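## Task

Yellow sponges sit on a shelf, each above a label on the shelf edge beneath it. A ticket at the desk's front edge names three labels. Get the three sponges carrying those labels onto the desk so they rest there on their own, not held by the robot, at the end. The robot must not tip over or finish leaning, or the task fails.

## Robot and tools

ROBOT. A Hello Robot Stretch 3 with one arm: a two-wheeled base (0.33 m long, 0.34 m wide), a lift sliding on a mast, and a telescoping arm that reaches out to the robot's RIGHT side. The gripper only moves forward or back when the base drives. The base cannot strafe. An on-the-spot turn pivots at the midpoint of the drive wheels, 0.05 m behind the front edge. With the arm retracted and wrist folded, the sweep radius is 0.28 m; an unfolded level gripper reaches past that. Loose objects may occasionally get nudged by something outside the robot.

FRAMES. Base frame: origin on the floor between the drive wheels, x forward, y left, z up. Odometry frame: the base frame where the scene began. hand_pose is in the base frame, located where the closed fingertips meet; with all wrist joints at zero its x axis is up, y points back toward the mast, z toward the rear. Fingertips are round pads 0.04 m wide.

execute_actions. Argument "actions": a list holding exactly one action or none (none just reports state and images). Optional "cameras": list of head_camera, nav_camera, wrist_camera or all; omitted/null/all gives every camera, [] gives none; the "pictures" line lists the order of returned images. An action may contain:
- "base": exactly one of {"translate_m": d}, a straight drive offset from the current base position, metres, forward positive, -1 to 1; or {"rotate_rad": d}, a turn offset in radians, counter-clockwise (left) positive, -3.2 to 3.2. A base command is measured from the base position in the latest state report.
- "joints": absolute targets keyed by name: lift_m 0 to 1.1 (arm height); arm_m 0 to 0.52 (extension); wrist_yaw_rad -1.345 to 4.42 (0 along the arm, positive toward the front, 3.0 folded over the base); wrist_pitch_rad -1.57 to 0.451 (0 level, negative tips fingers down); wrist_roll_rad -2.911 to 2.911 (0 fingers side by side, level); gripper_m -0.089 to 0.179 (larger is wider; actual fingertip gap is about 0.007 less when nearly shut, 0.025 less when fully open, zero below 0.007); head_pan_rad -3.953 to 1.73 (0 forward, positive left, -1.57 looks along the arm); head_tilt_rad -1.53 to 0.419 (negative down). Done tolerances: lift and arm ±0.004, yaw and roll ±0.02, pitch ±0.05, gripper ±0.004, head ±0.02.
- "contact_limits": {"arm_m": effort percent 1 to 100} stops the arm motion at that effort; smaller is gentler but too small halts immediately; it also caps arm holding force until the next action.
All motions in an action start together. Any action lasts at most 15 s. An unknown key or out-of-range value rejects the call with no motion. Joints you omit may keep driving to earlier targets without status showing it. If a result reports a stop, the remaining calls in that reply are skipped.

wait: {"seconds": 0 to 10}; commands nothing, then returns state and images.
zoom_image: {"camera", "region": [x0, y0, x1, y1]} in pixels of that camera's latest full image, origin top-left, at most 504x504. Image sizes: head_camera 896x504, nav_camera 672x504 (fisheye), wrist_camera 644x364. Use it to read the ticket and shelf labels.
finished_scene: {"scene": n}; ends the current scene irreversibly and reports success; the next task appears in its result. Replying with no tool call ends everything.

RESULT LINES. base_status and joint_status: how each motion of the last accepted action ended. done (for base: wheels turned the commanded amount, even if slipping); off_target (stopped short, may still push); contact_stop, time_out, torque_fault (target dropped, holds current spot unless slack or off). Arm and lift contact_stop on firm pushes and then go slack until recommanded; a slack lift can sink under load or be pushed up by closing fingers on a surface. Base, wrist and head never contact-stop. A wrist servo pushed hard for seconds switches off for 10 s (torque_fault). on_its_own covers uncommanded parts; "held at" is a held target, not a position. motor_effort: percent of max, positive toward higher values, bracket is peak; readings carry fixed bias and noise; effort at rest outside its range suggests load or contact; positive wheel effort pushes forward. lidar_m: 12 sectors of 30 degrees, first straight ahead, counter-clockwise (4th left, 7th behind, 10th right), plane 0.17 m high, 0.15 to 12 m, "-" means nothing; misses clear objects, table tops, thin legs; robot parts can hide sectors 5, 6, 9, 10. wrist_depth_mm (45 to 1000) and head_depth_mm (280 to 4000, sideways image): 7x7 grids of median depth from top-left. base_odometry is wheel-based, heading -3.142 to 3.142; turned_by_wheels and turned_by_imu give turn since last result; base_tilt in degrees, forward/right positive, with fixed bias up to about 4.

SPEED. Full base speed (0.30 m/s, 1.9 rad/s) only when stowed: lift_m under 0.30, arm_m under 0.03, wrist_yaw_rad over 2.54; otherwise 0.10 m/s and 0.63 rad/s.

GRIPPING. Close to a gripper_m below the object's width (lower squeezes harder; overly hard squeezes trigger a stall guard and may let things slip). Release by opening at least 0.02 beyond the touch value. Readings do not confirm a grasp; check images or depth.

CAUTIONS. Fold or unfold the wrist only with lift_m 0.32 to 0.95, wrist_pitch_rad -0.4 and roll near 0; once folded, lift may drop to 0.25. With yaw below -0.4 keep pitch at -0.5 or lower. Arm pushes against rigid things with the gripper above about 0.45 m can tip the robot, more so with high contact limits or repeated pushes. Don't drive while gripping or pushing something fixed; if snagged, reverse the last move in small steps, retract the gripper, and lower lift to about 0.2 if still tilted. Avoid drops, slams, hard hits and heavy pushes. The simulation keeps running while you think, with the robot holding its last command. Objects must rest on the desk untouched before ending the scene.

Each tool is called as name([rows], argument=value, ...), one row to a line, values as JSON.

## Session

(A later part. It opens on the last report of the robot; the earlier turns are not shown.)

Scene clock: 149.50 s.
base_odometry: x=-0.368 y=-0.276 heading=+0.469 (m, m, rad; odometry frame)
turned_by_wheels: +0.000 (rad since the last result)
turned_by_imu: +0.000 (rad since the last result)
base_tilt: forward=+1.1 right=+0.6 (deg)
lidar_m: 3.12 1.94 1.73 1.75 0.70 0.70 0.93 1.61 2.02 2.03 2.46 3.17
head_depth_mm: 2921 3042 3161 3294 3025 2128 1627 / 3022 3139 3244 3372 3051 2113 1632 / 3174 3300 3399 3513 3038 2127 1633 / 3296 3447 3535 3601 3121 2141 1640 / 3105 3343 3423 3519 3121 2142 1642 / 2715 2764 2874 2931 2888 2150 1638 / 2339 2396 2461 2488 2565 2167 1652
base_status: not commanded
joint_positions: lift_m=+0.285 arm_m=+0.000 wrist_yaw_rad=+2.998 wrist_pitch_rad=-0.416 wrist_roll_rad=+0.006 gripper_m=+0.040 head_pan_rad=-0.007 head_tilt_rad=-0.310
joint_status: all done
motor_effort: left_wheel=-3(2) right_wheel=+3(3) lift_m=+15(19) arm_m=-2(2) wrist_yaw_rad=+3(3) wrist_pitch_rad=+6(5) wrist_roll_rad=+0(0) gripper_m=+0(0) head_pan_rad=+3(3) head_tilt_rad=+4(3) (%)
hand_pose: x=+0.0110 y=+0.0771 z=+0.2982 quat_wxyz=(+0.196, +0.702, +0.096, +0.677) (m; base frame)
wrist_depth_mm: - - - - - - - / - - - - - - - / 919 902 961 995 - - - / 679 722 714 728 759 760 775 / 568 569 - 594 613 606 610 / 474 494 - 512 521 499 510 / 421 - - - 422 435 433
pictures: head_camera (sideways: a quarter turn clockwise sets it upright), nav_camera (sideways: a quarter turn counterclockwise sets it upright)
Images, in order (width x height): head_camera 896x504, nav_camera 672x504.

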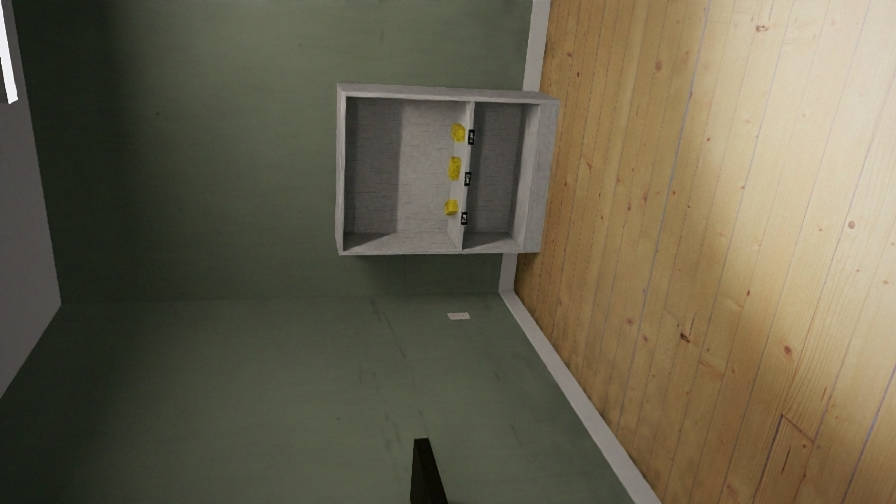

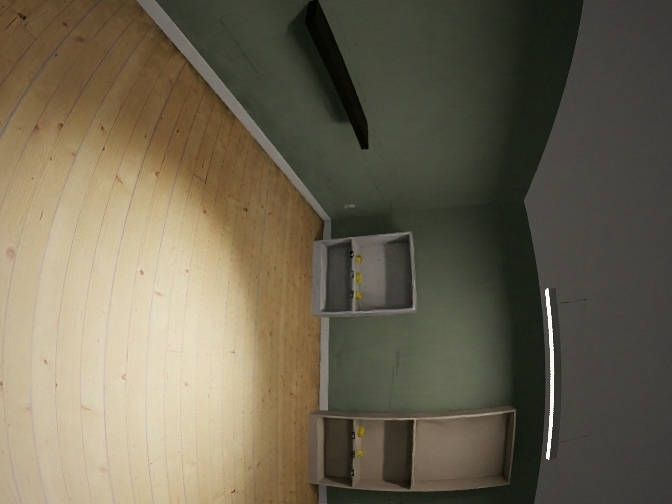

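execute_actions([
  {"base": {"translate_m": 1.0}, "joints": {"head_pan_rad": -0.15, "head_tilt_rad": -0.4}},
], cameras=[])

execute_actions([
  {"base": {"translate_m": 0.6}, "joints": {"head_pan_rad": -0.2, "head_tilt_rad": -0.5}},
], cameras=["head_camera"])

Scene clock: 155.17 s.
base_odometry: x=+0.524 y=+0.176 heading=+0.469 (m, m, rad; odometry frame)
turned_by_wheels: +0.000 (rad since the last result)
turned_by_imu: -0.001 (rad since the last result)
base_tilt: forward=+1.1 right=+0.6 (deg)
lidar_m: 2.19 1.57 1.41 1.42 1.70 1.93 1.81 2.62 2.37 2.37 2.53 2.32
head_depth_mm: 2065 2163 2288 2421 2522 1889 1504 / 2103 2224 2356 2488 2569 1896 1489 / 2155 2298 2377 2445 2414 1898 1501 / 2218 2350 2444 2539 2485 1900 1510 / 2284 2435 2503 2586 2512 1920 1507 / 2350 2478 2638 2797 2617 1928 1505 / 2310 2352 2412 2462 2402 1918 1513
base_status: done
joint_positions: lift_m=+0.285 arm_m=+0.000 wrist_yaw_rad=+2.998 wrist_pitch_rad=-0.416 wrist_roll_rad=+0.006 gripper_m=+0.040 head_pan_rad=-0.143 head_tilt_rad=-0.396
joint_status: all done
motor_effort: left_wheel=-2(8) right_wheel=+2(11) lift_m=+15(15) arm_m=-1(1) wrist_yaw_rad=+3(3) wrist_pitch_rad=+6(5) wrist_roll_rad=+0(0) gripper_m=+0(0) head_pan_rad=-4(20) head_tilt_rad=-1(9) (%)
hand_pose: x=+0.0109 y=+0.0771 z=+0.2982 quat_wxyz=(+0.196, +0.702, +0.096, +0.677) (m; base frame)
wrist_depth_mm: - - - - - - - / - - - - - - - / 892 933 951 941 - - - / 694 697 743 748 749 782 767 / 562 572 - 586 601 608 619 / 485 493 - 509 526 505 505 / 420 - - - 418 429 435
pictures: none
No camera images: the call's "cameras" was empty. Leave "cameras" out to get every camera's image.

Scene clock: 158.80 s.
base_odometry: x=+1.059 y=+0.447 heading=+0.469 (m, m, rad; odometry frame)
turned_by_wheels: +0.000 (rad since the last result)
turned_by_imu: -0.001 (rad since the last result)
base_tilt: forward=+1.1 right=+0.6 (deg)
lidar_m: 1.78 1.35 1.22 1.22 1.46 2.43 2.41 2.84 2.56 2.38 1.89 1.60
head_depth_mm: 1560 1676 1791 1931 2061 1683 1373 / 1586 1702 1814 1916 2086 1691 1377 / 1620 1731 1820 1923 2029 1701 1379 / 1661 1773 1857 1972 2044 1703 1392 / 1685 1805 1903 2002 2045 1716 1390 / 1724 1850 1846 1977 2057 1709 1389 / 1762 1897 2063 2203 2173 1725 1395
base_status: done
joint_positions: lift_m=+0.285 arm_m=+0.000 wrist_yaw_rad=+2.998 wrist_pitch_rad=-0.417 wrist_roll_rad=+0.006 gripper_m=+0.040 head_pan_rad=-0.193 head_tilt_rad=-0.495
joint_status: all done
motor_effort: left_wheel=-2(10) right_wheel=+2(11) lift_m=+15(15) arm_m=-2(2) wrist_yaw_rad=+2(3) wrist_pitch_rad=+6(6) wrist_roll_rad=+0(0) gripper_m=+0(1) head_pan_rad=-4(12) head_tilt_rad=-3(11) (%)
hand_pose: x=+0.0108 y=+0.0771 z=+0.2982 quat_wxyz=(+0.196, +0.702, +0.096, +0.678) (m; base frame)
wrist_depth_mm: - - - - - - 987 / - - - - - - - / 926 895 955 976 - - - / 693 697 740 731 753 772 780 / 566 572 - 579 600 598 608 / 469 500 - 510 519 505 511 / 420 - - - 415 430 433
pictures: head_camera (sideways: a quarter turn clockwise sets it upright)
Images, in order (width x height): head_camera 896x504.

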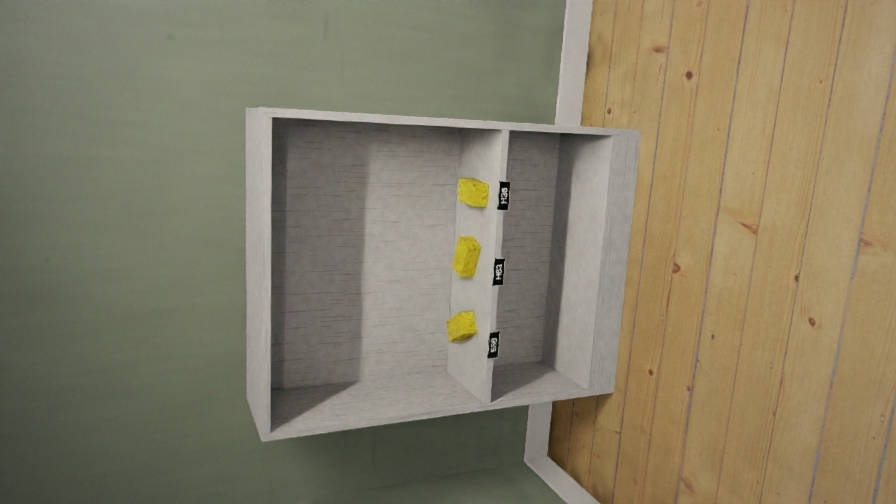

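zoom_image(camera="head_camera", region=[430, 160, 550, 370])

Region (430, 160, 550, 370) of head_camera's 896x504 image, scaled by 2.400, with more detail than that image has; it fills the left 288 columns of this view, and the rest is white.

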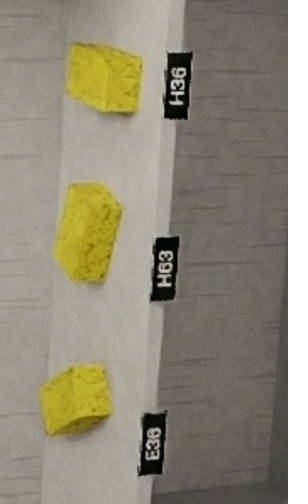

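execute_actions([
  {"base": {"translate_m": 1.0}, "joints": {"head_pan_rad": -1.57, "head_tilt_rad": -0.8}},
], cameras=[])

execute_actions([
  {"base": {"rotate_rad": 1.21}, "joints": {"lift_m": 0.42}},
], cameras=[])

execute_actions([
  {"joints": {"wrist_yaw_rad": 0.0, "gripper_m": 0.175}},
], cameras=[])

execute_actions([
  {"joints": {"wrist_pitch_rad": 0.02}},
])

Scene clock: 166.93 s.
base_odometry: x=+1.951 y=+0.900 heading=+0.469 (m, m, rad; odometry frame)
turned_by_wheels: +0.000 (rad since the last result)
turned_by_imu: -0.001 (rad since the last result)
base_tilt: forward=+1.1 right=+0.6 (deg)
lidar_m: 0.86 0.79 0.89 0.89 1.07 2.03 3.17 3.26 2.47 1.49 1.08 0.71
head_depth_mm: 2435 2364 2428 1907 1565 1332 1155 / 2502 2720 2444 1917 1572 1335 1164 / 1954 2141 2344 1930 1576 1347 1168 / 1920 1895 1771 1884 1592 1347 1172 / 1305 1476 1706 1894 1602 1360 1175 / 1374 1511 1669 1784 1618 1373 1185 / 1266 1342 1420 1521 1554 1372 1193
base_status: done
joint_positions: lift_m=+0.285 arm_m=+0.000 wrist_yaw_rad=+2.998 wrist_pitch_rad=-0.417 wrist_roll_rad=+0.006 gripper_m=+0.040 head_pan_rad=-1.563 head_tilt_rad=-0.790
joint_status: all done
motor_effort: left_wheel=-2(8) right_wheel=+1(11) lift_m=+15(15) arm_m=-2(3) wrist_yaw_rad=+3(2) wrist_pitch_rad=+6(6) wrist_roll_rad=+0(0) gripper_m=+0(0) head_pan_rad=-4(45) head_tilt_rad=-4(20) (%)
hand_pose: x=+0.0108 y=+0.0771 z=+0.2982 quat_wxyz=(+0.196, +0.702, +0.096, +0.678) (m; base frame)
wrist_depth_mm: - - 896 830 787 748 713 / - - 940 929 864 805 767 / 886 901 978 938 876 863 833 / 685 735 734 719 752 752 762 / 568 569 - 586 603 600 624 / 474 501 - 501 515 510 499 / 421 - - - 420 430 433
pictures: none
No camera images: the call's "cameras" was empty. Leave "cameras" out to get every camera's image.

Scene clock: 169.47 s.
base_odometry: x=+1.951 y=+0.900 heading=+1.679 (m, m, rad; odometry frame)
turned_by_wheels: +1.210 (rad since the last result)
turned_by_imu: +1.191 (rad since the last result)
base_tilt: forward=+1.1 right=+0.6 (deg)
lidar_m: 0.89 0.92 1.23 3.13 3.94 3.04 2.47 1.42 0.71 0.91 0.80 0.93
head_depth_mm: 791 692 956 1084 1032 1250 1158 / 798 663 979 1138 1042 1258 1161 / 799 672 978 1138 1058 1270 1167 / 803 681 981 1143 1054 1273 1171 / 806 690 983 1145 1096 1282 1179 / 809 701 985 1153 1055 1291 1187 / 823 713 991 1131 1094 1291 1187
base_status: done
joint_positions: lift_m=+0.420 arm_m=+0.000 wrist_yaw_rad=+2.998 wrist_pitch_rad=-0.417 wrist_roll_rad=+0.006 gripper_m=+0.040 head_pan_rad=-1.563 head_tilt_rad=-0.791
joint_status: all done
motor_effort: left_wheel=-2(13) right_wheel=+2(9) lift_m=+21(20) arm_m=-2(2) wrist_yaw_rad=+2(3) wrist_pitch_rad=+5(6) wrist_roll_rad=+0(0) gripper_m=+0(0) head_pan_rad=-4(4) head_tilt_rad=-3(4) (%)
hand_pose: x=+0.0108 y=+0.0770 z=+0.4327 quat_wxyz=(+0.196, +0.702, +0.096, +0.677) (m; base frame)
wrist_depth_mm: - - - - - - 846 / - - - - - - 835 / - - - - - - 846 / 897 957 962 955 - - 858 / 760 765 - 789 802 819 772 / 632 628 - 657 671 682 669 / 545 553 557 565 554 571 572
pictures: none
No camera images: the call's "cameras" was empty. Leave "cameras" out to get every camera's image.

Scene clock: 171.97 s.
base_odometry: x=+1.951 y=+0.900 heading=+1.679 (m, m, rad; odometry frame)
turned_by_wheels: +0.000 (rad since the last result)
turned_by_imu: +0.000 (rad since the last result)
base_tilt: forward=+1.1 right=+0.6 (deg)
lidar_m: 0.89 0.92 1.23 3.15 3.94 3.02 2.47 1.42 0.72 0.91 0.79 0.93
head_depth_mm: 794 691 954 1084 1031 1258 1159 / 798 661 976 1136 1045 1261 1161 / 799 669 984 1143 1058 1265 1186 / 803 681 981 1145 1056 1275 1174 / 809 691 983 1152 1094 1277 1177 / 810 703 988 1150 1055 1289 1187 / 822 713 992 1130 1097 1287 1194
base_status: not commanded
joint_positions: lift_m=+0.420 arm_m=+0.000 wrist_yaw_rad=+0.003 wrist_pitch_rad=-0.417 wrist_roll_rad=+0.006 gripper_m=+0.175 head_pan_rad=-1.563 head_tilt_rad=-0.791
joint_status: all done
motor_effort: left_wheel=-3(2) right_wheel=+3(2) lift_m=+21(21) arm_m=-3(2) wrist_yaw_rad=-2(4) wrist_pitch_rad=+5(6) wrist_roll_rad=+0(0) gripper_m=+0(85) head_pan_rad=-4(4) head_tilt_rad=-3(4) (%)
hand_pose: x=-0.0209 y=-0.3697 z=+0.4327 quat_wxyz=(+0.690, +0.147, -0.693, -0.146) (m; base frame)
wrist_depth_mm: 515 457 447 564 561 443 625 / 384 405 392 433 393 408 679 / 571 695 697 701 672 509 738 / 589 746 752 773 737 789 834 / 572 631 646 635 656 788 820 / 607 598 596 607 599 656 665 / 526 555 556 563 563 556 578
pictures: none
No camera images: the call's "cameras" was empty. Leave "cameras" out to get every camera's image.

Scene clock: 173.03 s.
base_odometry: x=+1.951 y=+0.900 heading=+1.679 (m, m, rad; odometry frame)
turned_by_wheels: +0.000 (rad since the last result)
turned_by_imu: +0.000 (rad since the last result)
base_tilt: forward=+1.1 right=+0.5 (deg)
lidar_m: 0.89 0.91 1.23 3.14 3.93 3.03 2.47 1.42 0.71 0.91 0.80 0.93
head_depth_mm: 795 691 953 1081 1030 1251 1160 / 797 662 976 1138 1042 1260 1159 / 801 672 980 1143 1057 1273 1191 / 804 681 983 1148 1058 1271 1174 / 806 691 987 1152 1101 1282 1179 / 811 702 986 1154 1058 1286 1186 / 826 712 987 1129 1092 1291 1194
base_status: not commanded
joint_positions: lift_m=+0.420 arm_m=+0.000 wrist_yaw_rad=+0.003 wrist_pitch_rad=-0.005 wrist_roll_rad=+0.006 gripper_m=+0.175 head_pan_rad=-1.563 head_tilt_rad=-0.791
joint_status: all done
motor_effort: left_wheel=-2(3) right_wheel=+3(2) lift_m=+21(21) arm_m=-3(2) wrist_yaw_rad=-2(2) wrist_pitch_rad=+8(3) wrist_roll_rad=+0(0) gripper_m=+1(0) head_pan_rad=-4(4) head_tilt_rad=-4(4) (%)
hand_pose: x=-0.0207 y=-0.4013 z=+0.5330 quat_wxyz=(+0.705, +0.003, -0.709, -0.001) (m; base frame)
wrist_depth_mm: 575 616 599 607 602 438 656 / 569 601 629 627 628 466 702 / 578 636 650 655 632 458 709 / 572 597 616 648 656 493 738 / 416 465 441 458 466 484 739 / 552 693 689 710 692 503 799 / 603 702 704 719 672 647 801
pictures: head_camera (sideways: a quarter turn clockwise sets it upright), nav_camera (sideways: a quarter turn counterclockwise sets it upright), wrist_camera
Images, in order (width x height): head_camera 896x504, nav_camera 672x504, wrist_camera 644x364.

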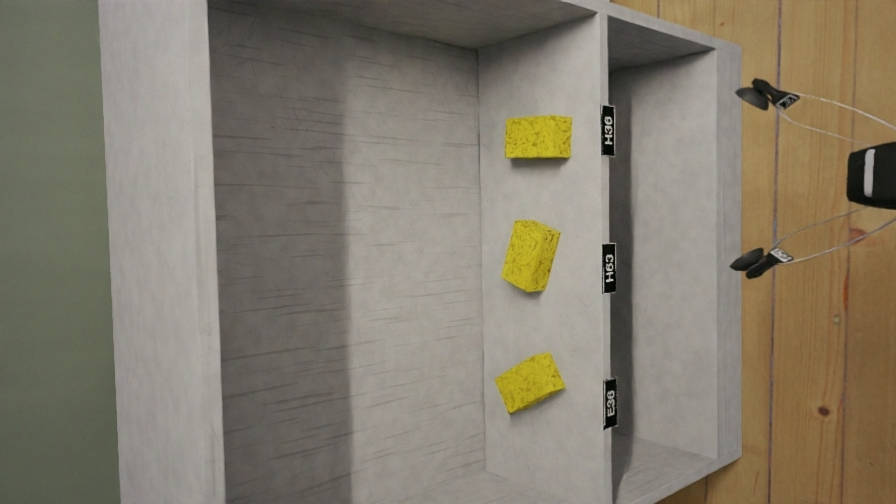

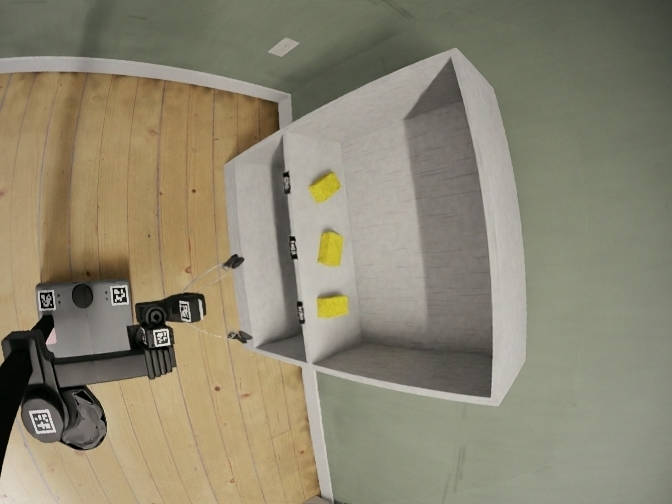

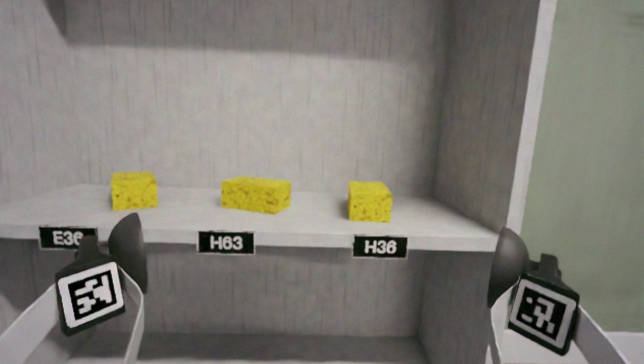

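execute_actions([
  {"base": {"translate_m": -0.077}, "joints": {"arm_m": 0.22, "gripper_m": 0.125}},
], cameras=["wrist_camera"])

Scene clock: 176.87 s.
base_odometry: x=+1.960 y=+0.823 heading=+1.679 (m, m, rad; odometry frame)
turned_by_wheels: +0.000 (rad since the last result)
turned_by_imu: +0.000 (rad since the last result)
base_tilt: forward=+1.1 right=+0.6 (deg)
lidar_m: 0.97 0.99 1.33 3.15 3.54 2.94 2.39 1.42 0.69 0.73 0.85 1.01
head_depth_mm: 795 689 803 877 1395 1329 1160 / 798 700 981 1118 1075 1264 1131 / 799 671 984 1146 1052 - 1143 / 806 681 986 1149 1090 1277 1173 / 808 691 989 1156 1063 1284 1181 / 811 701 992 1156 1078 1290 1185 / 821 713 994 1165 1080 1289 1189
base_status: done
joint_positions: lift_m=+0.420 arm_m=+0.220 wrist_yaw_rad=+0.001 wrist_pitch_rad=-0.004 wrist_roll_rad=+0.006 gripper_m=+0.125 head_pan_rad=-1.563 head_tilt_rad=-0.791
joint_status: all done
motor_effort: left_wheel=-3(9) right_wheel=+3(4) lift_m=+21(21) arm_m=+4(3) wrist_yaw_rad=+0(2) wrist_pitch_rad=+8(9) wrist_roll_rad=+0(0) gripper_m=+0(85) head_pan_rad=-3(4) head_tilt_rad=-4(4) (%)
hand_pose: x=-0.0211 y=-0.6209 z=+0.5333 quat_wxyz=(+0.705, +0.002, -0.709, -0.001) (m; base frame)
wrist_depth_mm: 407 406 416 416 412 293 198 / 411 422 419 427 425 291 195 / 428 434 428 438 435 289 195 / 445 447 453 453 443 287 201 / 339 285 399 291 427 275 211 / 259 - 272 255 284 247 222 / 208 204 208 212 213 213 552
pictures: wrist_camera
Images, in order (width x height): wrist_camera 644x364.

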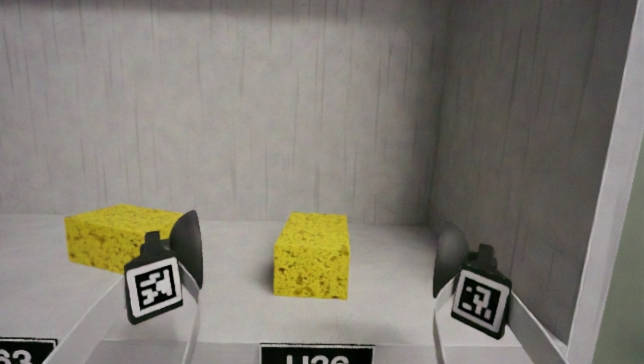

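execute_actions([
  {"joints": {"arm_m": 0.35}},
], cameras=[])

execute_actions([
  {"joints": {"lift_m": 0.38}},
], cameras=["wrist_camera", "head_camera"])

Scene clock: 180.30 s.
base_odometry: x=+1.960 y=+0.823 heading=+1.679 (m, m, rad; odometry frame)
turned_by_wheels: +0.000 (rad since the last result)
turned_by_imu: +0.000 (rad since the last result)
base_tilt: forward=+1.0 right=+0.6 (deg)
lidar_m: 0.97 0.99 1.33 3.15 3.51 2.93 2.39 1.42 0.69 0.73 0.85 1.01
head_depth_mm: 799 689 802 880 1394 1330 1161 / 798 700 981 1121 1050 1240 1165 / 802 669 982 1146 1055 1262 1167 / 805 680 987 1146 1064 1278 1168 / 807 690 987 1153 1064 1280 1178 / 813 702 992 1160 1076 1289 1182 / 821 713 996 1163 1082 1292 1191
base_status: not commanded
joint_positions: lift_m=+0.420 arm_m=+0.350 wrist_yaw_rad=+0.001 wrist_pitch_rad=-0.004 wrist_roll_rad=+0.006 gripper_m=+0.125 head_pan_rad=-1.563 head_tilt_rad=-0.791
joint_status: all done
motor_effort: left_wheel=-2(3) right_wheel=+3(3) lift_m=+21(21) arm_m=+3(3) wrist_yaw_rad=+0(1) wrist_pitch_rad=+8(8) wrist_roll_rad=+0(0) gripper_m=+0(0) head_pan_rad=-4(4) head_tilt_rad=-3(4) (%)
hand_pose: x=-0.0211 y=-0.7509 z=+0.5333 quat_wxyz=(+0.705, +0.002, -0.709, -0.001) (m; base frame)
wrist_depth_mm: 289 290 290 293 298 284 191 / 298 298 305 301 305 281 189 / 306 307 312 309 313 275 188 / 314 320 321 321 324 276 188 / 321 325 331 337 335 261 185 / 187 - 257 190 283 237 185 / 171 202 158 144 214 207 184
pictures: none
No camera images: the call's "cameras" was empty. Leave "cameras" out to get every camera's image.

Scene clock: 181.47 s.
base_odometry: x=+1.960 y=+0.823 heading=+1.679 (m, m, rad; odometry frame)
turned_by_wheels: +0.000 (rad since the last result)
turned_by_imu: +0.000 (rad since the last result)
base_tilt: forward=+1.1 right=+0.6 (deg)
lidar_m: 0.97 0.99 1.33 3.13 3.54 2.94 2.39 1.42 0.69 0.73 0.85 1.01
head_depth_mm: 793 688 801 878 1399 1336 1158 / 798 700 982 1115 1070 1249 1151 / 800 668 981 1141 1049 1262 1166 / 805 681 985 1152 1077 1275 1172 / 807 690 986 1153 1066 1280 1180 / 812 701 995 1160 1075 1290 1184 / 821 712 992 1159 1080 1293 1193
base_status: not commanded
joint_positions: lift_m=+0.380 arm_m=+0.350 wrist_yaw_rad=+0.001 wrist_pitch_rad=-0.004 wrist_roll_rad=+0.006 gripper_m=+0.125 head_pan_rad=-1.563 head_tilt_rad=-0.791
joint_status: all done
motor_effort: left_wheel=-2(2) right_wheel=+2(3) lift_m=+15(17) arm_m=+3(3) wrist_yaw_rad=-1(1) wrist_pitch_rad=+8(8) wrist_roll_rad=+0(0) gripper_m=+0(0) head_pan_rad=-3(4) head_tilt_rad=-3(3) (%)
hand_pose: x=-0.0211 y=-0.7509 z=+0.4938 quat_wxyz=(+0.705, +0.002, -0.709, -0.001) (m; base frame)
wrist_depth_mm: 286 293 291 293 295 282 192 / 299 299 297 303 305 281 188 / 304 306 311 315 317 278 187 / 315 317 320 323 326 278 186 / 176 275 262 167 309 262 186 / 172 - 119 117 199 218 185 / 152 146 123 120 153 149 159
pictures: head_camera (sideways: a quarter turn clockwise sets it upright), wrist_camera
Images, in order (width x height): head_camera 896x504, wrist_camera 644x364.

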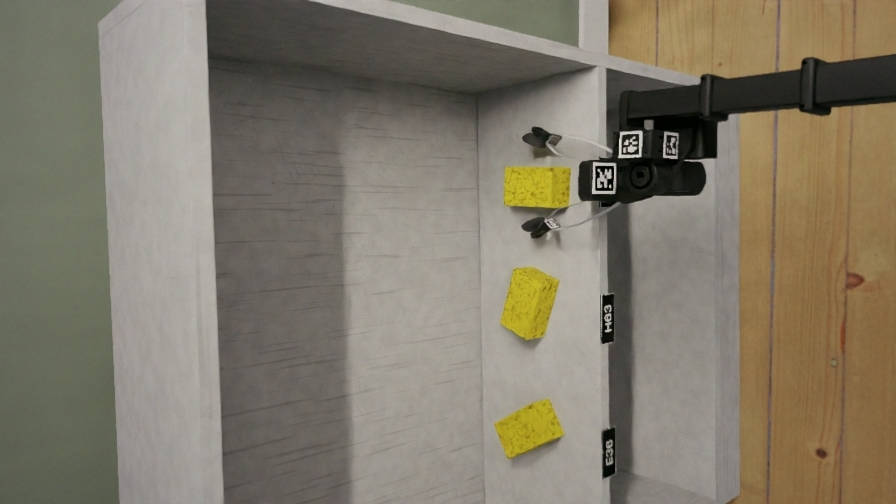

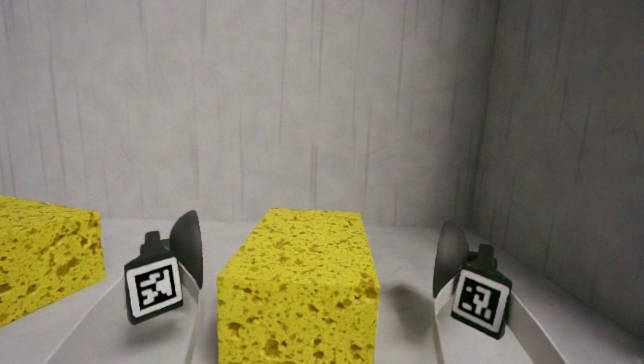

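execute_actions([
  {"joints": {"lift_m": 0.375, "gripper_m": 0.02}},
], cameras=["wrist_camera"])

execute_actions([
  {"joints": {"lift_m": 0.41}},
], cameras=["wrist_camera"])

Scene clock: 183.50 s.
base_odometry: x=+1.960 y=+0.823 heading=+1.679 (m, m, rad; odometry frame)
turned_by_wheels: +0.000 (rad since the last result)
turned_by_imu: +0.000 (rad since the last result)
base_tilt: forward=+1.1 right=+0.6 (deg)
lidar_m: 0.97 0.99 1.33 3.14 3.53 2.94 2.39 1.42 0.69 0.73 0.85 1.01
head_depth_mm: 794 689 801 879 1405 1332 1157 / 801 700 981 1123 1067 1263 1144 / 803 670 985 1139 1028 1265 1166 / 806 681 988 1150 1087 1271 1170 / 808 690 987 1152 1064 1282 1180 / 810 701 992 1159 1073 1288 1188 / 819 713 995 1162 1082 1294 1187
base_status: not commanded
joint_positions: lift_m=+0.375 arm_m=+0.350 wrist_yaw_rad=+0.001 wrist_pitch_rad=-0.004 wrist_roll_rad=+0.006 gripper_m=+0.021 head_pan_rad=-1.563 head_tilt_rad=-0.791
joint_status: all done
motor_effort: left_wheel=-3(2) right_wheel=+3(3) lift_m=+15(17) arm_m=+2(3) wrist_yaw_rad=+0(1) wrist_pitch_rad=+8(8) wrist_roll_rad=+0(0) gripper_m=-17(93) head_pan_rad=-3(3) head_tilt_rad=-5(4) (%)
hand_pose: x=-0.0211 y=-0.7509 z=+0.4888 quat_wxyz=(+0.705, +0.002, -0.709, -0.001) (m; base frame)
wrist_depth_mm: 288 293 292 294 300 286 191 / 298 300 301 302 306 281 189 / 304 308 312 310 311 279 189 / 315 317 320 324 323 279 188 / 172 260 271 153 296 256 188 / 169 183 123 124 126 201 179 / 137 139 135 129 140 149 151
pictures: wrist_camera
Images, in order (width x height): wrist_camera 644x364.

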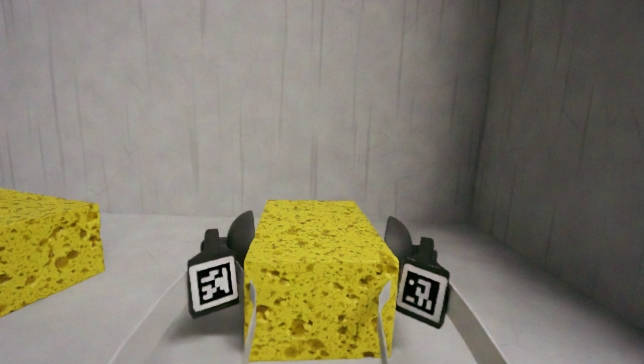

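Scene clock: 184.63 s.
base_odometry: x=+1.960 y=+0.823 heading=+1.679 (m, m, rad; odometry frame)
turned_by_wheels: +0.000 (rad since the last result)
turned_by_imu: +0.000 (rad since the last result)
base_tilt: forward=+1.1 right=+0.6 (deg)
lidar_m: 0.97 0.99 1.34 3.13 3.53 2.93 2.40 1.42 0.69 0.73 0.85 1.01
head_depth_mm: 794 689 801 881 1401 1332 1159 / 797 701 980 1114 1048 - 1158 / 801 668 984 1122 1018 1258 1171 / 805 681 985 1148 1084 1278 1169 / 807 690 992 1153 1066 1280 1178 / 813 702 991 1162 1075 1287 1183 / 823 713 993 1163 1084 1286 1189
base_status: not commanded
joint_positions: lift_m=+0.410 arm_m=+0.350 wrist_yaw_rad=+0.001 wrist_pitch_rad=-0.004 wrist_roll_rad=+0.006 gripper_m=+0.021 head_pan_rad=-1.563 head_tilt_rad=-0.791
joint_status: all done
motor_effort: left_wheel=-2(2) right_wheel=+2(3) lift_m=+21(20) arm_m=+3(3) wrist_yaw_rad=-1(1) wrist_pitch_rad=+8(8) wrist_roll_rad=+0(0) gripper_m=-17(18) head_pan_rad=-4(4) head_tilt_rad=-3(3) (%)
hand_pose: x=-0.0211 y=-0.7509 z=+0.5234 quat_wxyz=(+0.705, +0.002, -0.709, -0.001) (m; base frame)
wrist_depth_mm: 290 293 294 293 296 282 190 / 296 296 299 301 307 281 188 / 305 309 308 314 317 276 188 / 314 317 318 319 322 279 188 / 320 323 322 153 335 274 186 / 179 246 122 124 126 253 185 / 175 188 182 128 190 202 184
pictures: wrist_camera
Images, in order (width x height): wrist_camera 644x364.

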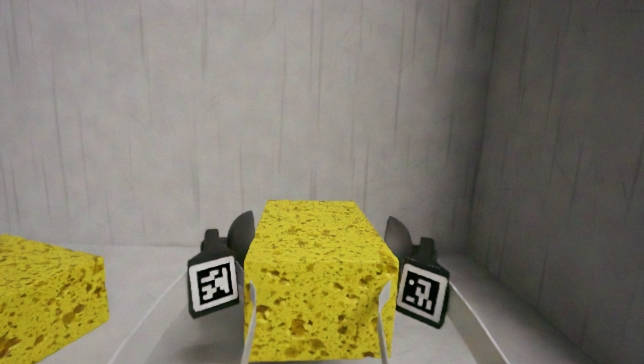

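execute_actions([
  {"joints": {"arm_m": 0.0}},
], cameras=[])

execute_actions([
  {"base": {"rotate_rad": 1.786}, "joints": {"wrist_pitch_rad": -0.4, "wrist_yaw_rad": 3.0, "head_pan_rad": 0.0, "head_tilt_rad": -0.5}},
], cameras=[])

execute_actions([
  {"joints": {"lift_m": 0.285}},
], cameras=[])

execute_actions([
  {"base": {"translate_m": 1.0}},
], cameras=[])

execute_actions([
  {"base": {"translate_m": 1.0}},
], cameras=["head_camera", "wrist_camera"])

Scene clock: 190.77 s.
base_odometry: x=+1.960 y=+0.823 heading=+1.679 (m, m, rad; odometry frame)
turned_by_wheels: +0.000 (rad since the last result)
turned_by_imu: -0.001 (rad since the last result)
base_tilt: forward=+1.0 right=+0.6 (deg)
lidar_m: 0.97 1.00 1.33 3.12 3.54 2.93 2.39 1.42 0.69 0.73 0.85 1.01
head_depth_mm: 795 688 799 882 1396 1327 1163 / 800 701 979 1117 1075 1254 1161 / 802 670 987 1143 1054 1243 1169 / 805 681 984 1147 1087 1275 1171 / 807 692 988 1150 1064 1278 1177 / 812 701 991 1164 1072 1284 1186 / 822 712 997 1162 1080 1291 1192
base_status: not commanded
joint_positions: lift_m=+0.410 arm_m=+0.000 wrist_yaw_rad=+0.001 wrist_pitch_rad=-0.004 wrist_roll_rad=+0.006 gripper_m=+0.021 head_pan_rad=-1.563 head_tilt_rad=-0.791
joint_status: all done
motor_effort: left_wheel=-2(2) right_wheel=+3(3) lift_m=+21(21) arm_m=-2(2) wrist_yaw_rad=+0(0) wrist_pitch_rad=+8(8) wrist_roll_rad=+0(0) gripper_m=-18(18) head_pan_rad=-4(4) head_tilt_rad=-4(3) (%)
hand_pose: x=-0.0211 y=-0.4014 z=+0.5234 quat_wxyz=(+0.705, +0.002, -0.709, -0.001) (m; base frame)
wrist_depth_mm: 597 605 608 600 623 654 665 / 621 618 624 638 591 685 687 / 624 658 648 652 580 714 716 / 541 651 534 654 558 726 737 / 606 441 407 153 437 744 766 / 685 701 122 124 127 762 781 / 656 676 670 128 487 784 794
pictures: none
No camera images: the call's "cameras" was empty. Leave "cameras" out to get every camera's image.

Scene clock: 194.53 s.
base_odometry: x=+1.960 y=+0.823 heading=-2.818 (m, m, rad; odometry frame)
turned_by_wheels: +1.786 (rad since the last result)
turned_by_imu: +1.760 (rad since the last result)
base_tilt: forward=+1.2 right=+0.6 (deg)
lidar_m: 3.36 3.40 2.82 2.09 1.18 0.69 0.92 0.85 0.97 0.97 1.08 1.73
head_depth_mm: 3121 3334 3596 2989 2123 1659 1354 / 3156 3400 3672 3021 2142 1664 1366 / 3257 3530 3476 3038 2163 1669 1369 / 3330 3582 3807 3040 2166 1683 1371 / 3406 3679 - 3074 2181 1683 1377 / 3531 3767 - 3120 2179 1692 1378 / 3632 3872 - 3133 2223 1694 1385
base_status: done
joint_positions: lift_m=+0.410 arm_m=+0.000 wrist_yaw_rad=+2.997 wrist_pitch_rad=-0.416 wrist_roll_rad=+0.006 gripper_m=+0.021 head_pan_rad=-0.007 head_tilt_rad=-0.507
joint_status: all done
motor_effort: left_wheel=-3(8) right_wheel=+3(8) lift_m=+21(22) arm_m=-2(2) wrist_yaw_rad=+3(6) wrist_pitch_rad=+5(3) wrist_roll_rad=+0(0) gripper_m=-18(18) head_pan_rad=+3(45) head_tilt_rad=+4(21) (%)
hand_pose: x=+0.0110 y=+0.0771 z=+0.4228 quat_wxyz=(+0.196, +0.702, +0.096, +0.677) (m; base frame)
wrist_depth_mm: - - - - - - - / - - - - - - - / - - - - - - - / 886 899 928 957 958 - - / 730 718 150 153 768 790 806 / 613 627 - 124 126 652 654 / 527 546 127 129 534 566 567
pictures: none
No camera images: the call's "cameras" was empty. Leave "cameras" out to get every camera's image.

Scene clock: 196.50 s.
base_odometry: x=+1.960 y=+0.823 heading=-2.818 (m, m, rad; odometry frame)
turned_by_wheels: +0.000 (rad since the last result)
turned_by_imu: +0.000 (rad since the last result)
base_tilt: forward=+1.1 right=+0.6 (deg)
lidar_m: 3.17 3.38 2.82 2.10 1.18 0.69 0.92 0.85 0.97 0.96 1.08 1.73
head_depth_mm: 3144 3326 3557 3003 2126 1655 1357 / 3199 3404 3660 3024 2157 1664 1367 / 3266 3511 3492 3048 2161 1671 1367 / 3316 3584 3845 3039 2181 1674 1372 / 3379 3691 - 3100 2187 1677 1377 / 3484 3775 - 3098 2197 1694 1381 / 3610 3899 - 3168 2195 1694 1387
base_status: not commanded
joint_positions: lift_m=+0.285 arm_m=+0.000 wrist_yaw_rad=+2.997 wrist_pitch_rad=-0.418 wrist_roll_rad=+0.006 gripper_m=+0.021 head_pan_rad=-0.007 head_tilt_rad=-0.507
joint_status: all done
motor_effort: left_wheel=-3(3) right_wheel=+3(3) lift_m=+15(19) arm_m=-3(2) wrist_yaw_rad=+3(4) wrist_pitch_rad=+6(6) wrist_roll_rad=+0(0) gripper_m=-17(17) head_pan_rad=+3(3) head_tilt_rad=+2(3) (%)
hand_pose: x=+0.0110 y=+0.0769 z=+0.2979 quat_wxyz=(+0.197, +0.702, +0.096, +0.677) (m; base frame)
wrist_depth_mm: - - - - - - - / - - - - - - - / 926 926 957 - - - - / 706 711 723 713 740 753 781 / 561 580 149 153 598 608 613 / 468 499 - 124 127 504 509 / 422 - 126 128 422 432 435
pictures: none
No camera images: the call's "cameras" was empty. Leave "cameras" out to get every camera's image.

Scene clock: 201.60 s.
base_odometry: x=+1.011 y=+0.505 heading=-2.818 (m, m, rad; odometry frame)
turned_by_wheels: +0.000 (rad since the last result)
turned_by_imu: -0.001 (rad since the last result)
base_tilt: forward=+1.1 right=+0.6 (deg)
lidar_m: 2.52 3.16 2.63 2.45 2.29 1.95 1.64 1.40 1.16 1.16 1.29 2.07
head_depth_mm: 2307 2463 2495 2789 2138 1664 1366 / 2349 2521 2444 2826 2143 1668 1361 / 2399 2570 2562 2892 2158 1671 1365 / 2455 2662 2639 2985 2158 1680 1375 / 2501 2724 2827 2919 2190 1686 1373 / 2574 2810 3004 3130 2198 1689 1382 / 2655 2874 3168 3118 2206 1694 1386
base_status: done
joint_positions: lift_m=+0.285 arm_m=+0.000 wrist_yaw_rad=+2.998 wrist_pitch_rad=-0.418 wrist_roll_rad=+0.006 gripper_m=+0.021 head_pan_rad=-0.007 head_tilt_rad=-0.506
joint_status: not commanded
motor_effort: left_wheel=-2(9) right_wheel=+2(11) lift_m=+15(15) arm_m=-2(2) wrist_yaw_rad=+2(3) wrist_pitch_rad=+6(6) wrist_roll_rad=+0(0) gripper_m=-17(17) head_pan_rad=+3(3) head_tilt_rad=+3(3) (%)
hand_pose: x=+0.0108 y=+0.0769 z=+0.2979 quat_wxyz=(+0.197, +0.702, +0.096, +0.677) (m; base frame)
wrist_depth_mm: - - - - - - - / - - - - - - - / 885 903 946 938 - - - / 697 694 717 736 750 761 771 / 565 565 150 152 593 610 624 / 477 498 - 125 127 515 503 / 420 - 126 128 408 426 433
pictures: none
No camera images: the call's "cameras" was empty. Leave "cameras" out to get every camera's image.

Scene clock: 206.70 s.
base_odometry: x=+0.063 y=+0.188 heading=-2.818 (m, m, rad; odometry frame)
turned_by_wheels: +0.000 (rad since the last result)
turned_by_imu: -0.001 (rad since the last result)
base_tilt: forward=+1.0 right=+0.6 (deg)
lidar_m: 1.12 1.55 2.42 2.40 2.70 2.77 2.64 1.63 1.35 1.35 1.50 1.33
head_depth_mm: 1479 1585 1708 1337 1964 1603 1354 / 1520 1620 1750 1352 1353 1628 1360 / 1548 1660 1778 1365 1932 1670 1371 / 1582 1701 1828 1344 2127 1682 1374 / 1615 1750 1898 1385 1890 1699 1370 / 1645 1803 1951 1385 2195 1649 1388 / 1698 1866 2018 2136 2205 1701 1392
base_status: done
joint_positions: lift_m=+0.285 arm_m=+0.000 wrist_yaw_rad=+2.998 wrist_pitch_rad=-0.418 wrist_roll_rad=+0.006 gripper_m=+0.021 head_pan_rad=-0.007 head_tilt_rad=-0.506
joint_status: not commanded
motor_effort: left_wheel=-2(9) right_wheel=+2(11) lift_m=+15(15) arm_m=-2(3) wrist_yaw_rad=+2(2) wrist_pitch_rad=+6(6) wrist_roll_rad=+0(0) gripper_m=-17(17) head_pan_rad=+3(3) head_tilt_rad=+3(2) (%)
hand_pose: x=+0.0108 y=+0.0769 z=+0.2979 quat_wxyz=(+0.197, +0.702, +0.096, +0.677) (m; base frame)
wrist_depth_mm: - - - - - - - / - - - - - - - / 912 936 929 980 - - - / 703 706 733 752 730 777 762 / 568 576 149 152 600 606 615 / 474 494 - 124 127 501 514 / 421 - 126 129 412 432 442
pictures: head_camera (sideways: a quarter turn clockwise sets it upright), wrist_camera
Images, in order (width x height): head_camera 896x504, wrist_camera 644x364.

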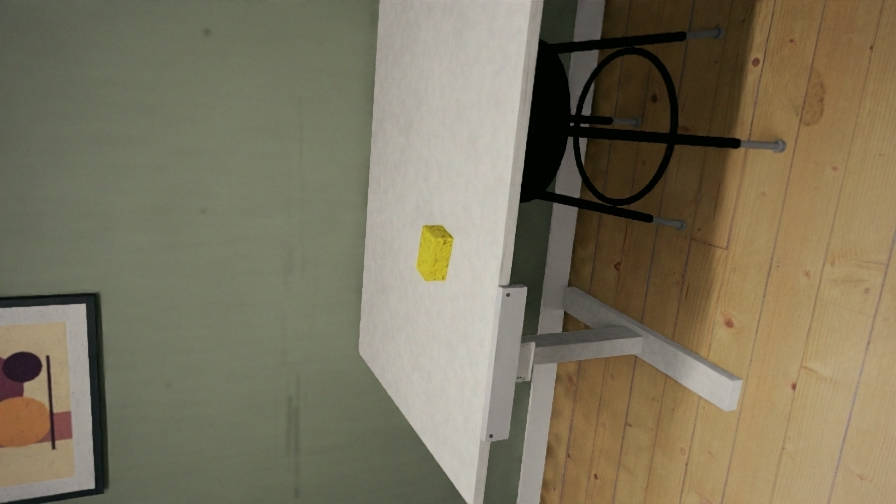

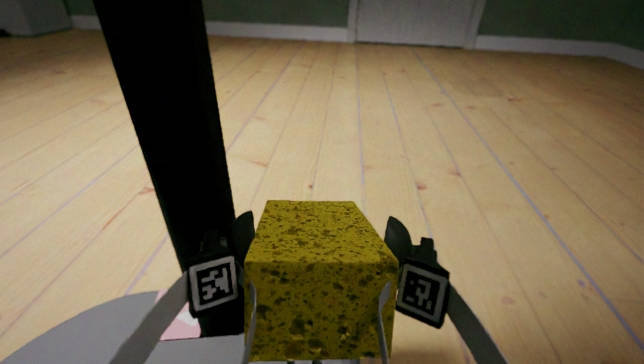

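execute_actions([
  {"base": {"translate_m": 0.45}, "joints": {"head_pan_rad": -1.57, "head_tilt_rad": -0.7}},
], cameras=[])

execute_actions([
  {"base": {"rotate_rad": 1.40}, "joints": {"lift_m": 0.74}},
], cameras=[])

execute_actions([
  {"joints": {"wrist_yaw_rad": 0.0}},
], cameras=["head_camera", "nav_camera"])

Scene clock: 211.30 s.
base_odometry: x=-0.364 y=+0.045 heading=-2.819 (m, m, rad; odometry frame)
turned_by_wheels: +0.000 (rad since the last result)
turned_by_imu: -0.001 (rad since the last result)
base_tilt: forward=+1.1 right=+0.6 (deg)
lidar_m: 0.68 1.09 2.33 2.32 2.61 3.17 3.08 1.74 1.44 1.43 1.13 0.91
head_depth_mm: 1157 1278 1420 1597 1709 1411 1209 / 1185 1311 1457 1653 1728 1424 1216 / 1217 1340 1505 1706 1723 1431 1216 / 1253 1380 1561 1758 1743 1433 1219 / 1283 1423 1604 1830 1755 1442 1232 / 1313 1466 1651 1905 1772 1453 1233 / 1358 1512 1717 1903 1770 1452 1244
base_status: done
joint_positions: lift_m=+0.285 arm_m=+0.000 wrist_yaw_rad=+2.998 wrist_pitch_rad=-0.418 wrist_roll_rad=+0.006 gripper_m=+0.021 head_pan_rad=-1.563 head_tilt_rad=-0.692
joint_status: all done
motor_effort: left_wheel=-2(10) right_wheel=+2(11) lift_m=+15(15) arm_m=-2(2) wrist_yaw_rad=+2(2) wrist_pitch_rad=+5(6) wrist_roll_rad=+0(0) gripper_m=-18(17) head_pan_rad=-5(44) head_tilt_rad=-4(16) (%)
hand_pose: x=+0.0108 y=+0.0769 z=+0.2979 quat_wxyz=(+0.197, +0.702, +0.096, +0.677) (m; base frame)
wrist_depth_mm: - - - - - - - / - - - - - - - / 937 884 969 948 - - - / 711 717 718 735 749 767 756 / 550 565 150 153 601 601 621 / 464 490 - 124 126 501 504 / 416 - 126 128 416 430 432
pictures: none
No camera images: the call's "cameras" was empty. Leave "cameras" out to get every camera's image.

Scene clock: 216.27 s.
base_odometry: x=-0.364 y=+0.045 heading=-1.419 (m, m, rad; odometry frame)
turned_by_wheels: +1.400 (rad since the last result)
turned_by_imu: +1.378 (rad since the last result)
base_tilt: forward=+1.2 right=+0.6 (deg)
lidar_m: 2.33 2.45 3.16 3.10 2.00 1.48 1.43 1.50 0.91 0.68 1.10 2.01
head_depth_mm: 1133 1254 1296 952 804 1383 1211 / 1143 1265 1308 960 832 1390 1210 / 1155 1275 1322 970 840 1368 1217 / 1164 1289 1340 978 846 1399 1224 / 1174 1302 1351 946 853 1437 1231 / 1189 1320 1363 956 856 1455 1237 / 1198 1331 1383 996 836 1431 1242
base_status: done
joint_positions: lift_m=+0.740 arm_m=+0.000 wrist_yaw_rad=+2.998 wrist_pitch_rad=-0.419 wrist_roll_rad=+0.006 gripper_m=+0.021 head_pan_rad=-1.563 head_tilt_rad=-0.692
joint_status: all done
motor_effort: left_wheel=-2(12) right_wheel=+2(10) lift_m=+21(24) arm_m=-3(2) wrist_yaw_rad=+2(2) wrist_pitch_rad=+6(6) wrist_roll_rad=+0(0) gripper_m=-17(18) head_pan_rad=-4(4) head_tilt_rad=-2(3) (%)
hand_pose: x=+0.0108 y=+0.0768 z=+0.7523 quat_wxyz=(+0.197, +0.702, +0.097, +0.677) (m; base frame)
wrist_depth_mm: - - - - - - - / - - - - - - - / - - - - - - - / - - - - - - - / - - 149 152 - - - / - - - 125 126 - - / 863 881 128 129 835 893 882
pictures: none
No camera images: the call's "cameras" was empty. Leave "cameras" out to get every camera's image.

Scene clock: 218.77 s.
base_odometry: x=-0.364 y=+0.045 heading=-1.419 (m, m, rad; odometry frame)
turned_by_wheels: +0.000 (rad since the last result)
turned_by_imu: +0.000 (rad since the last result)
base_tilt: forward=+1.1 right=+0.6 (deg)
lidar_m: 2.33 2.45 3.17 3.10 1.99 1.48 1.43 1.50 0.92 0.68 1.10 2.00
head_depth_mm: 1134 1257 1298 955 803 1380 1205 / 1148 1265 1313 961 835 1419 1211 / 1155 1280 1319 969 841 602 - / 1163 1291 1336 978 845 1433 1220 / 1176 1301 1350 947 849 1440 1227 / 1190 1323 1365 956 855 1453 1239 / 1199 1336 1384 1001 835 1432 1241
base_status: not commanded
joint_positions: lift_m=+0.740 arm_m=+0.000 wrist_yaw_rad=+0.003 wrist_pitch_rad=-0.419 wrist_roll_rad=+0.006 gripper_m=+0.021 head_pan_rad=-1.563 head_tilt_rad=-0.692
joint_status: all done
motor_effort: left_wheel=-3(3) right_wheel=+3(3) lift_m=+21(21) arm_m=-2(2) wrist_yaw_rad=-2(4) wrist_pitch_rad=+6(6) wrist_roll_rad=+1(0) gripper_m=-17(17) head_pan_rad=-4(3) head_tilt_rad=-4(2) (%)
hand_pose: x=-0.0209 y=-0.3695 z=+0.7523 quat_wxyz=(+0.690, +0.148, -0.693, -0.147) (m; base frame)
wrist_depth_mm: - 905 935 966 973 923 942 / 478 491 501 522 549 567 616 / 376 385 395 379 365 373 382 / - - - 590 - - 791 / - - - 153 - - - / - - 122 124 127 - - / 838 851 845 128 849 887 918
pictures: head_camera (sideways: a quarter turn clockwise sets it upright), nav_camera (sideways: a quarter turn counterclockwise sets it upright)
Images, in order (width x height): head_camera 896x504, nav_camera 672x504.

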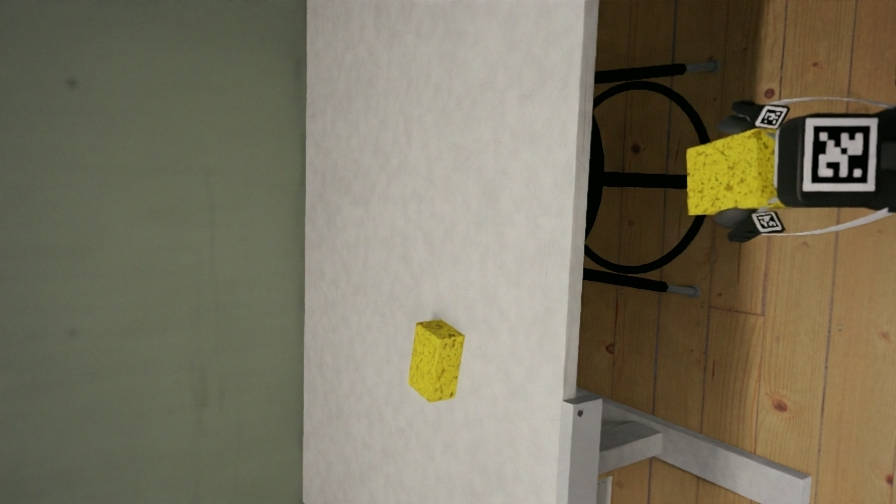

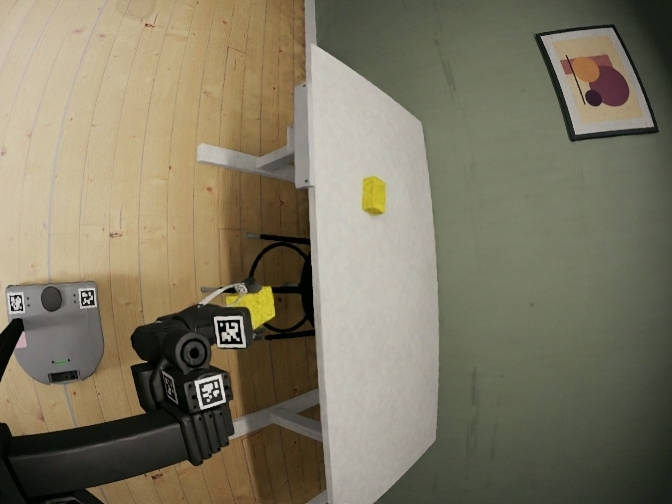

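execute_actions([
  {"joints": {"wrist_pitch_rad": -0.12, "arm_m": 0.43}},
], cameras=[])

execute_actions([
  {"joints": {"lift_m": 0.686}},
], cameras=["head_camera", "wrist_camera"])

Scene clock: 223.93 s.
base_odometry: x=-0.364 y=+0.045 heading=-1.419 (m, m, rad; odometry frame)
turned_by_wheels: +0.000 (rad since the last result)
turned_by_imu: -0.001 (rad since the last result)
base_tilt: forward=+1.0 right=+0.6 (deg)
lidar_m: 2.32 2.44 3.15 3.10 1.99 1.48 1.43 1.49 0.91 0.68 1.10 2.00
head_depth_mm: 1131 1255 1290 989 - 1356 1185 / 1146 1262 1307 - 809 1389 1217 / 1153 1275 1323 - 840 1362 1216 / 1164 1292 1334 978 845 1402 1227 / 1172 1304 1353 949 851 1438 1226 / 1189 1315 1366 956 855 1453 1235 / 1197 1333 1383 998 835 1426 1238
base_status: not commanded
joint_positions: lift_m=+0.740 arm_m=+0.430 wrist_yaw_rad=+0.001 wrist_pitch_rad=-0.145 wrist_roll_rad=+0.006 gripper_m=+0.021 head_pan_rad=-1.563 head_tilt_rad=-0.692
joint_status: all done
motor_effort: left_wheel=-3(3) right_wheel=+3(2) lift_m=+21(21) arm_m=+3(5) wrist_yaw_rad=-1(2) wrist_pitch_rad=+8(10) wrist_roll_rad=+0(0) gripper_m=-17(17) head_pan_rad=-4(4) head_tilt_rad=-3(4) (%)
hand_pose: x=-0.0211 y=-0.8248 z=+0.8176 quat_wxyz=(+0.703, +0.052, -0.707, -0.051) (m; base frame)
wrist_depth_mm: 647 650 629 619 604 610 595 / 687 678 685 644 648 640 629 / 703 701 708 695 677 669 664 / 509 524 537 553 581 613 618 / 355 355 361 153 387 388 401 / 265 272 122 124 127 287 297 / 213 218 213 128 218 232 237
pictures: none
No camera images: the call's "cameras" was empty. Leave "cameras" out to get every camera's image.

Scene clock: 225.27 s.
base_odometry: x=-0.364 y=+0.045 heading=-1.419 (m, m, rad; odometry frame)
turned_by_wheels: +0.000 (rad since the last result)
turned_by_imu: +0.000 (rad since the last result)
base_tilt: forward=+1.1 right=+0.6 (deg)
lidar_m: 2.32 2.44 3.17 3.11 2.00 1.48 1.43 1.50 0.91 0.68 1.10 2.00
head_depth_mm: 1133 1254 1295 959 801 - 1210 / 1145 1262 1307 1039 1322 1386 1211 / 1157 1280 1321 1042 972 1367 1215 / 1166 1286 1342 974 844 1397 1223 / 1175 1302 1345 947 851 1446 1225 / 1187 1318 1365 951 855 1449 1234 / 1200 1327 1377 997 836 1428 1240
base_status: not commanded
joint_positions: lift_m=+0.686 arm_m=+0.430 wrist_yaw_rad=+0.001 wrist_pitch_rad=-0.142 wrist_roll_rad=+0.006 gripper_m=+0.021 head_pan_rad=-1.563 head_tilt_rad=-0.692
joint_status: all done
motor_effort: left_wheel=-3(2) right_wheel=+3(2) lift_m=+15(15) arm_m=+4(3) wrist_yaw_rad=-1(1) wrist_pitch_rad=+8(9) wrist_roll_rad=+0(0) gripper_m=-18(17) head_pan_rad=-4(4) head_tilt_rad=-3(3) (%)
hand_pose: x=-0.0211 y=-0.8250 z=+0.7647 quat_wxyz=(+0.703, +0.051, -0.707, -0.050) (m; base frame)
wrist_depth_mm: 661 637 630 635 612 621 594 / 690 664 663 646 639 630 634 / 662 712 672 674 682 664 661 / 360 368 389 402 406 433 441 / 246 254 259 153 277 276 285 / 190 191 122 125 127 205 208 / 152 156 151 129 155 163 166
pictures: head_camera (sideways: a quarter turn clockwise sets it upright), wrist_camera
Images, in order (width x height): head_camera 896x504, wrist_camera 644x364.

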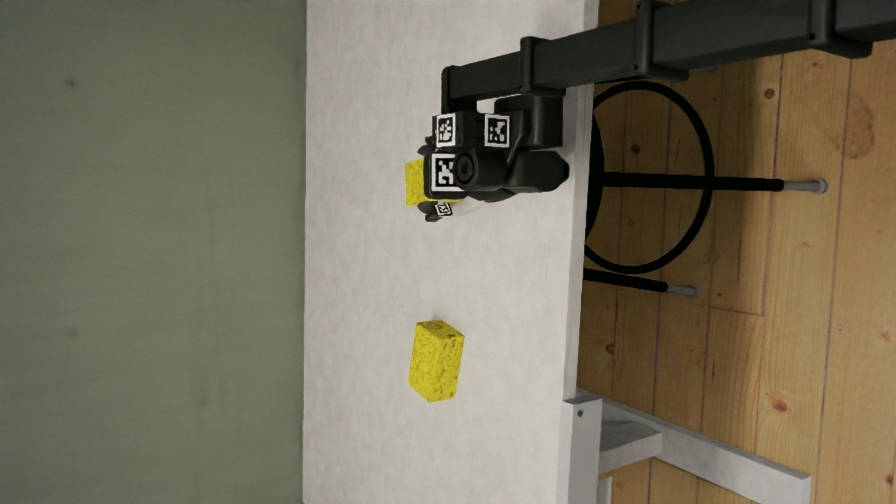

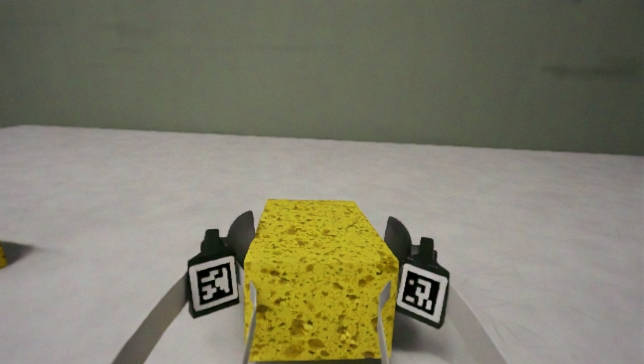

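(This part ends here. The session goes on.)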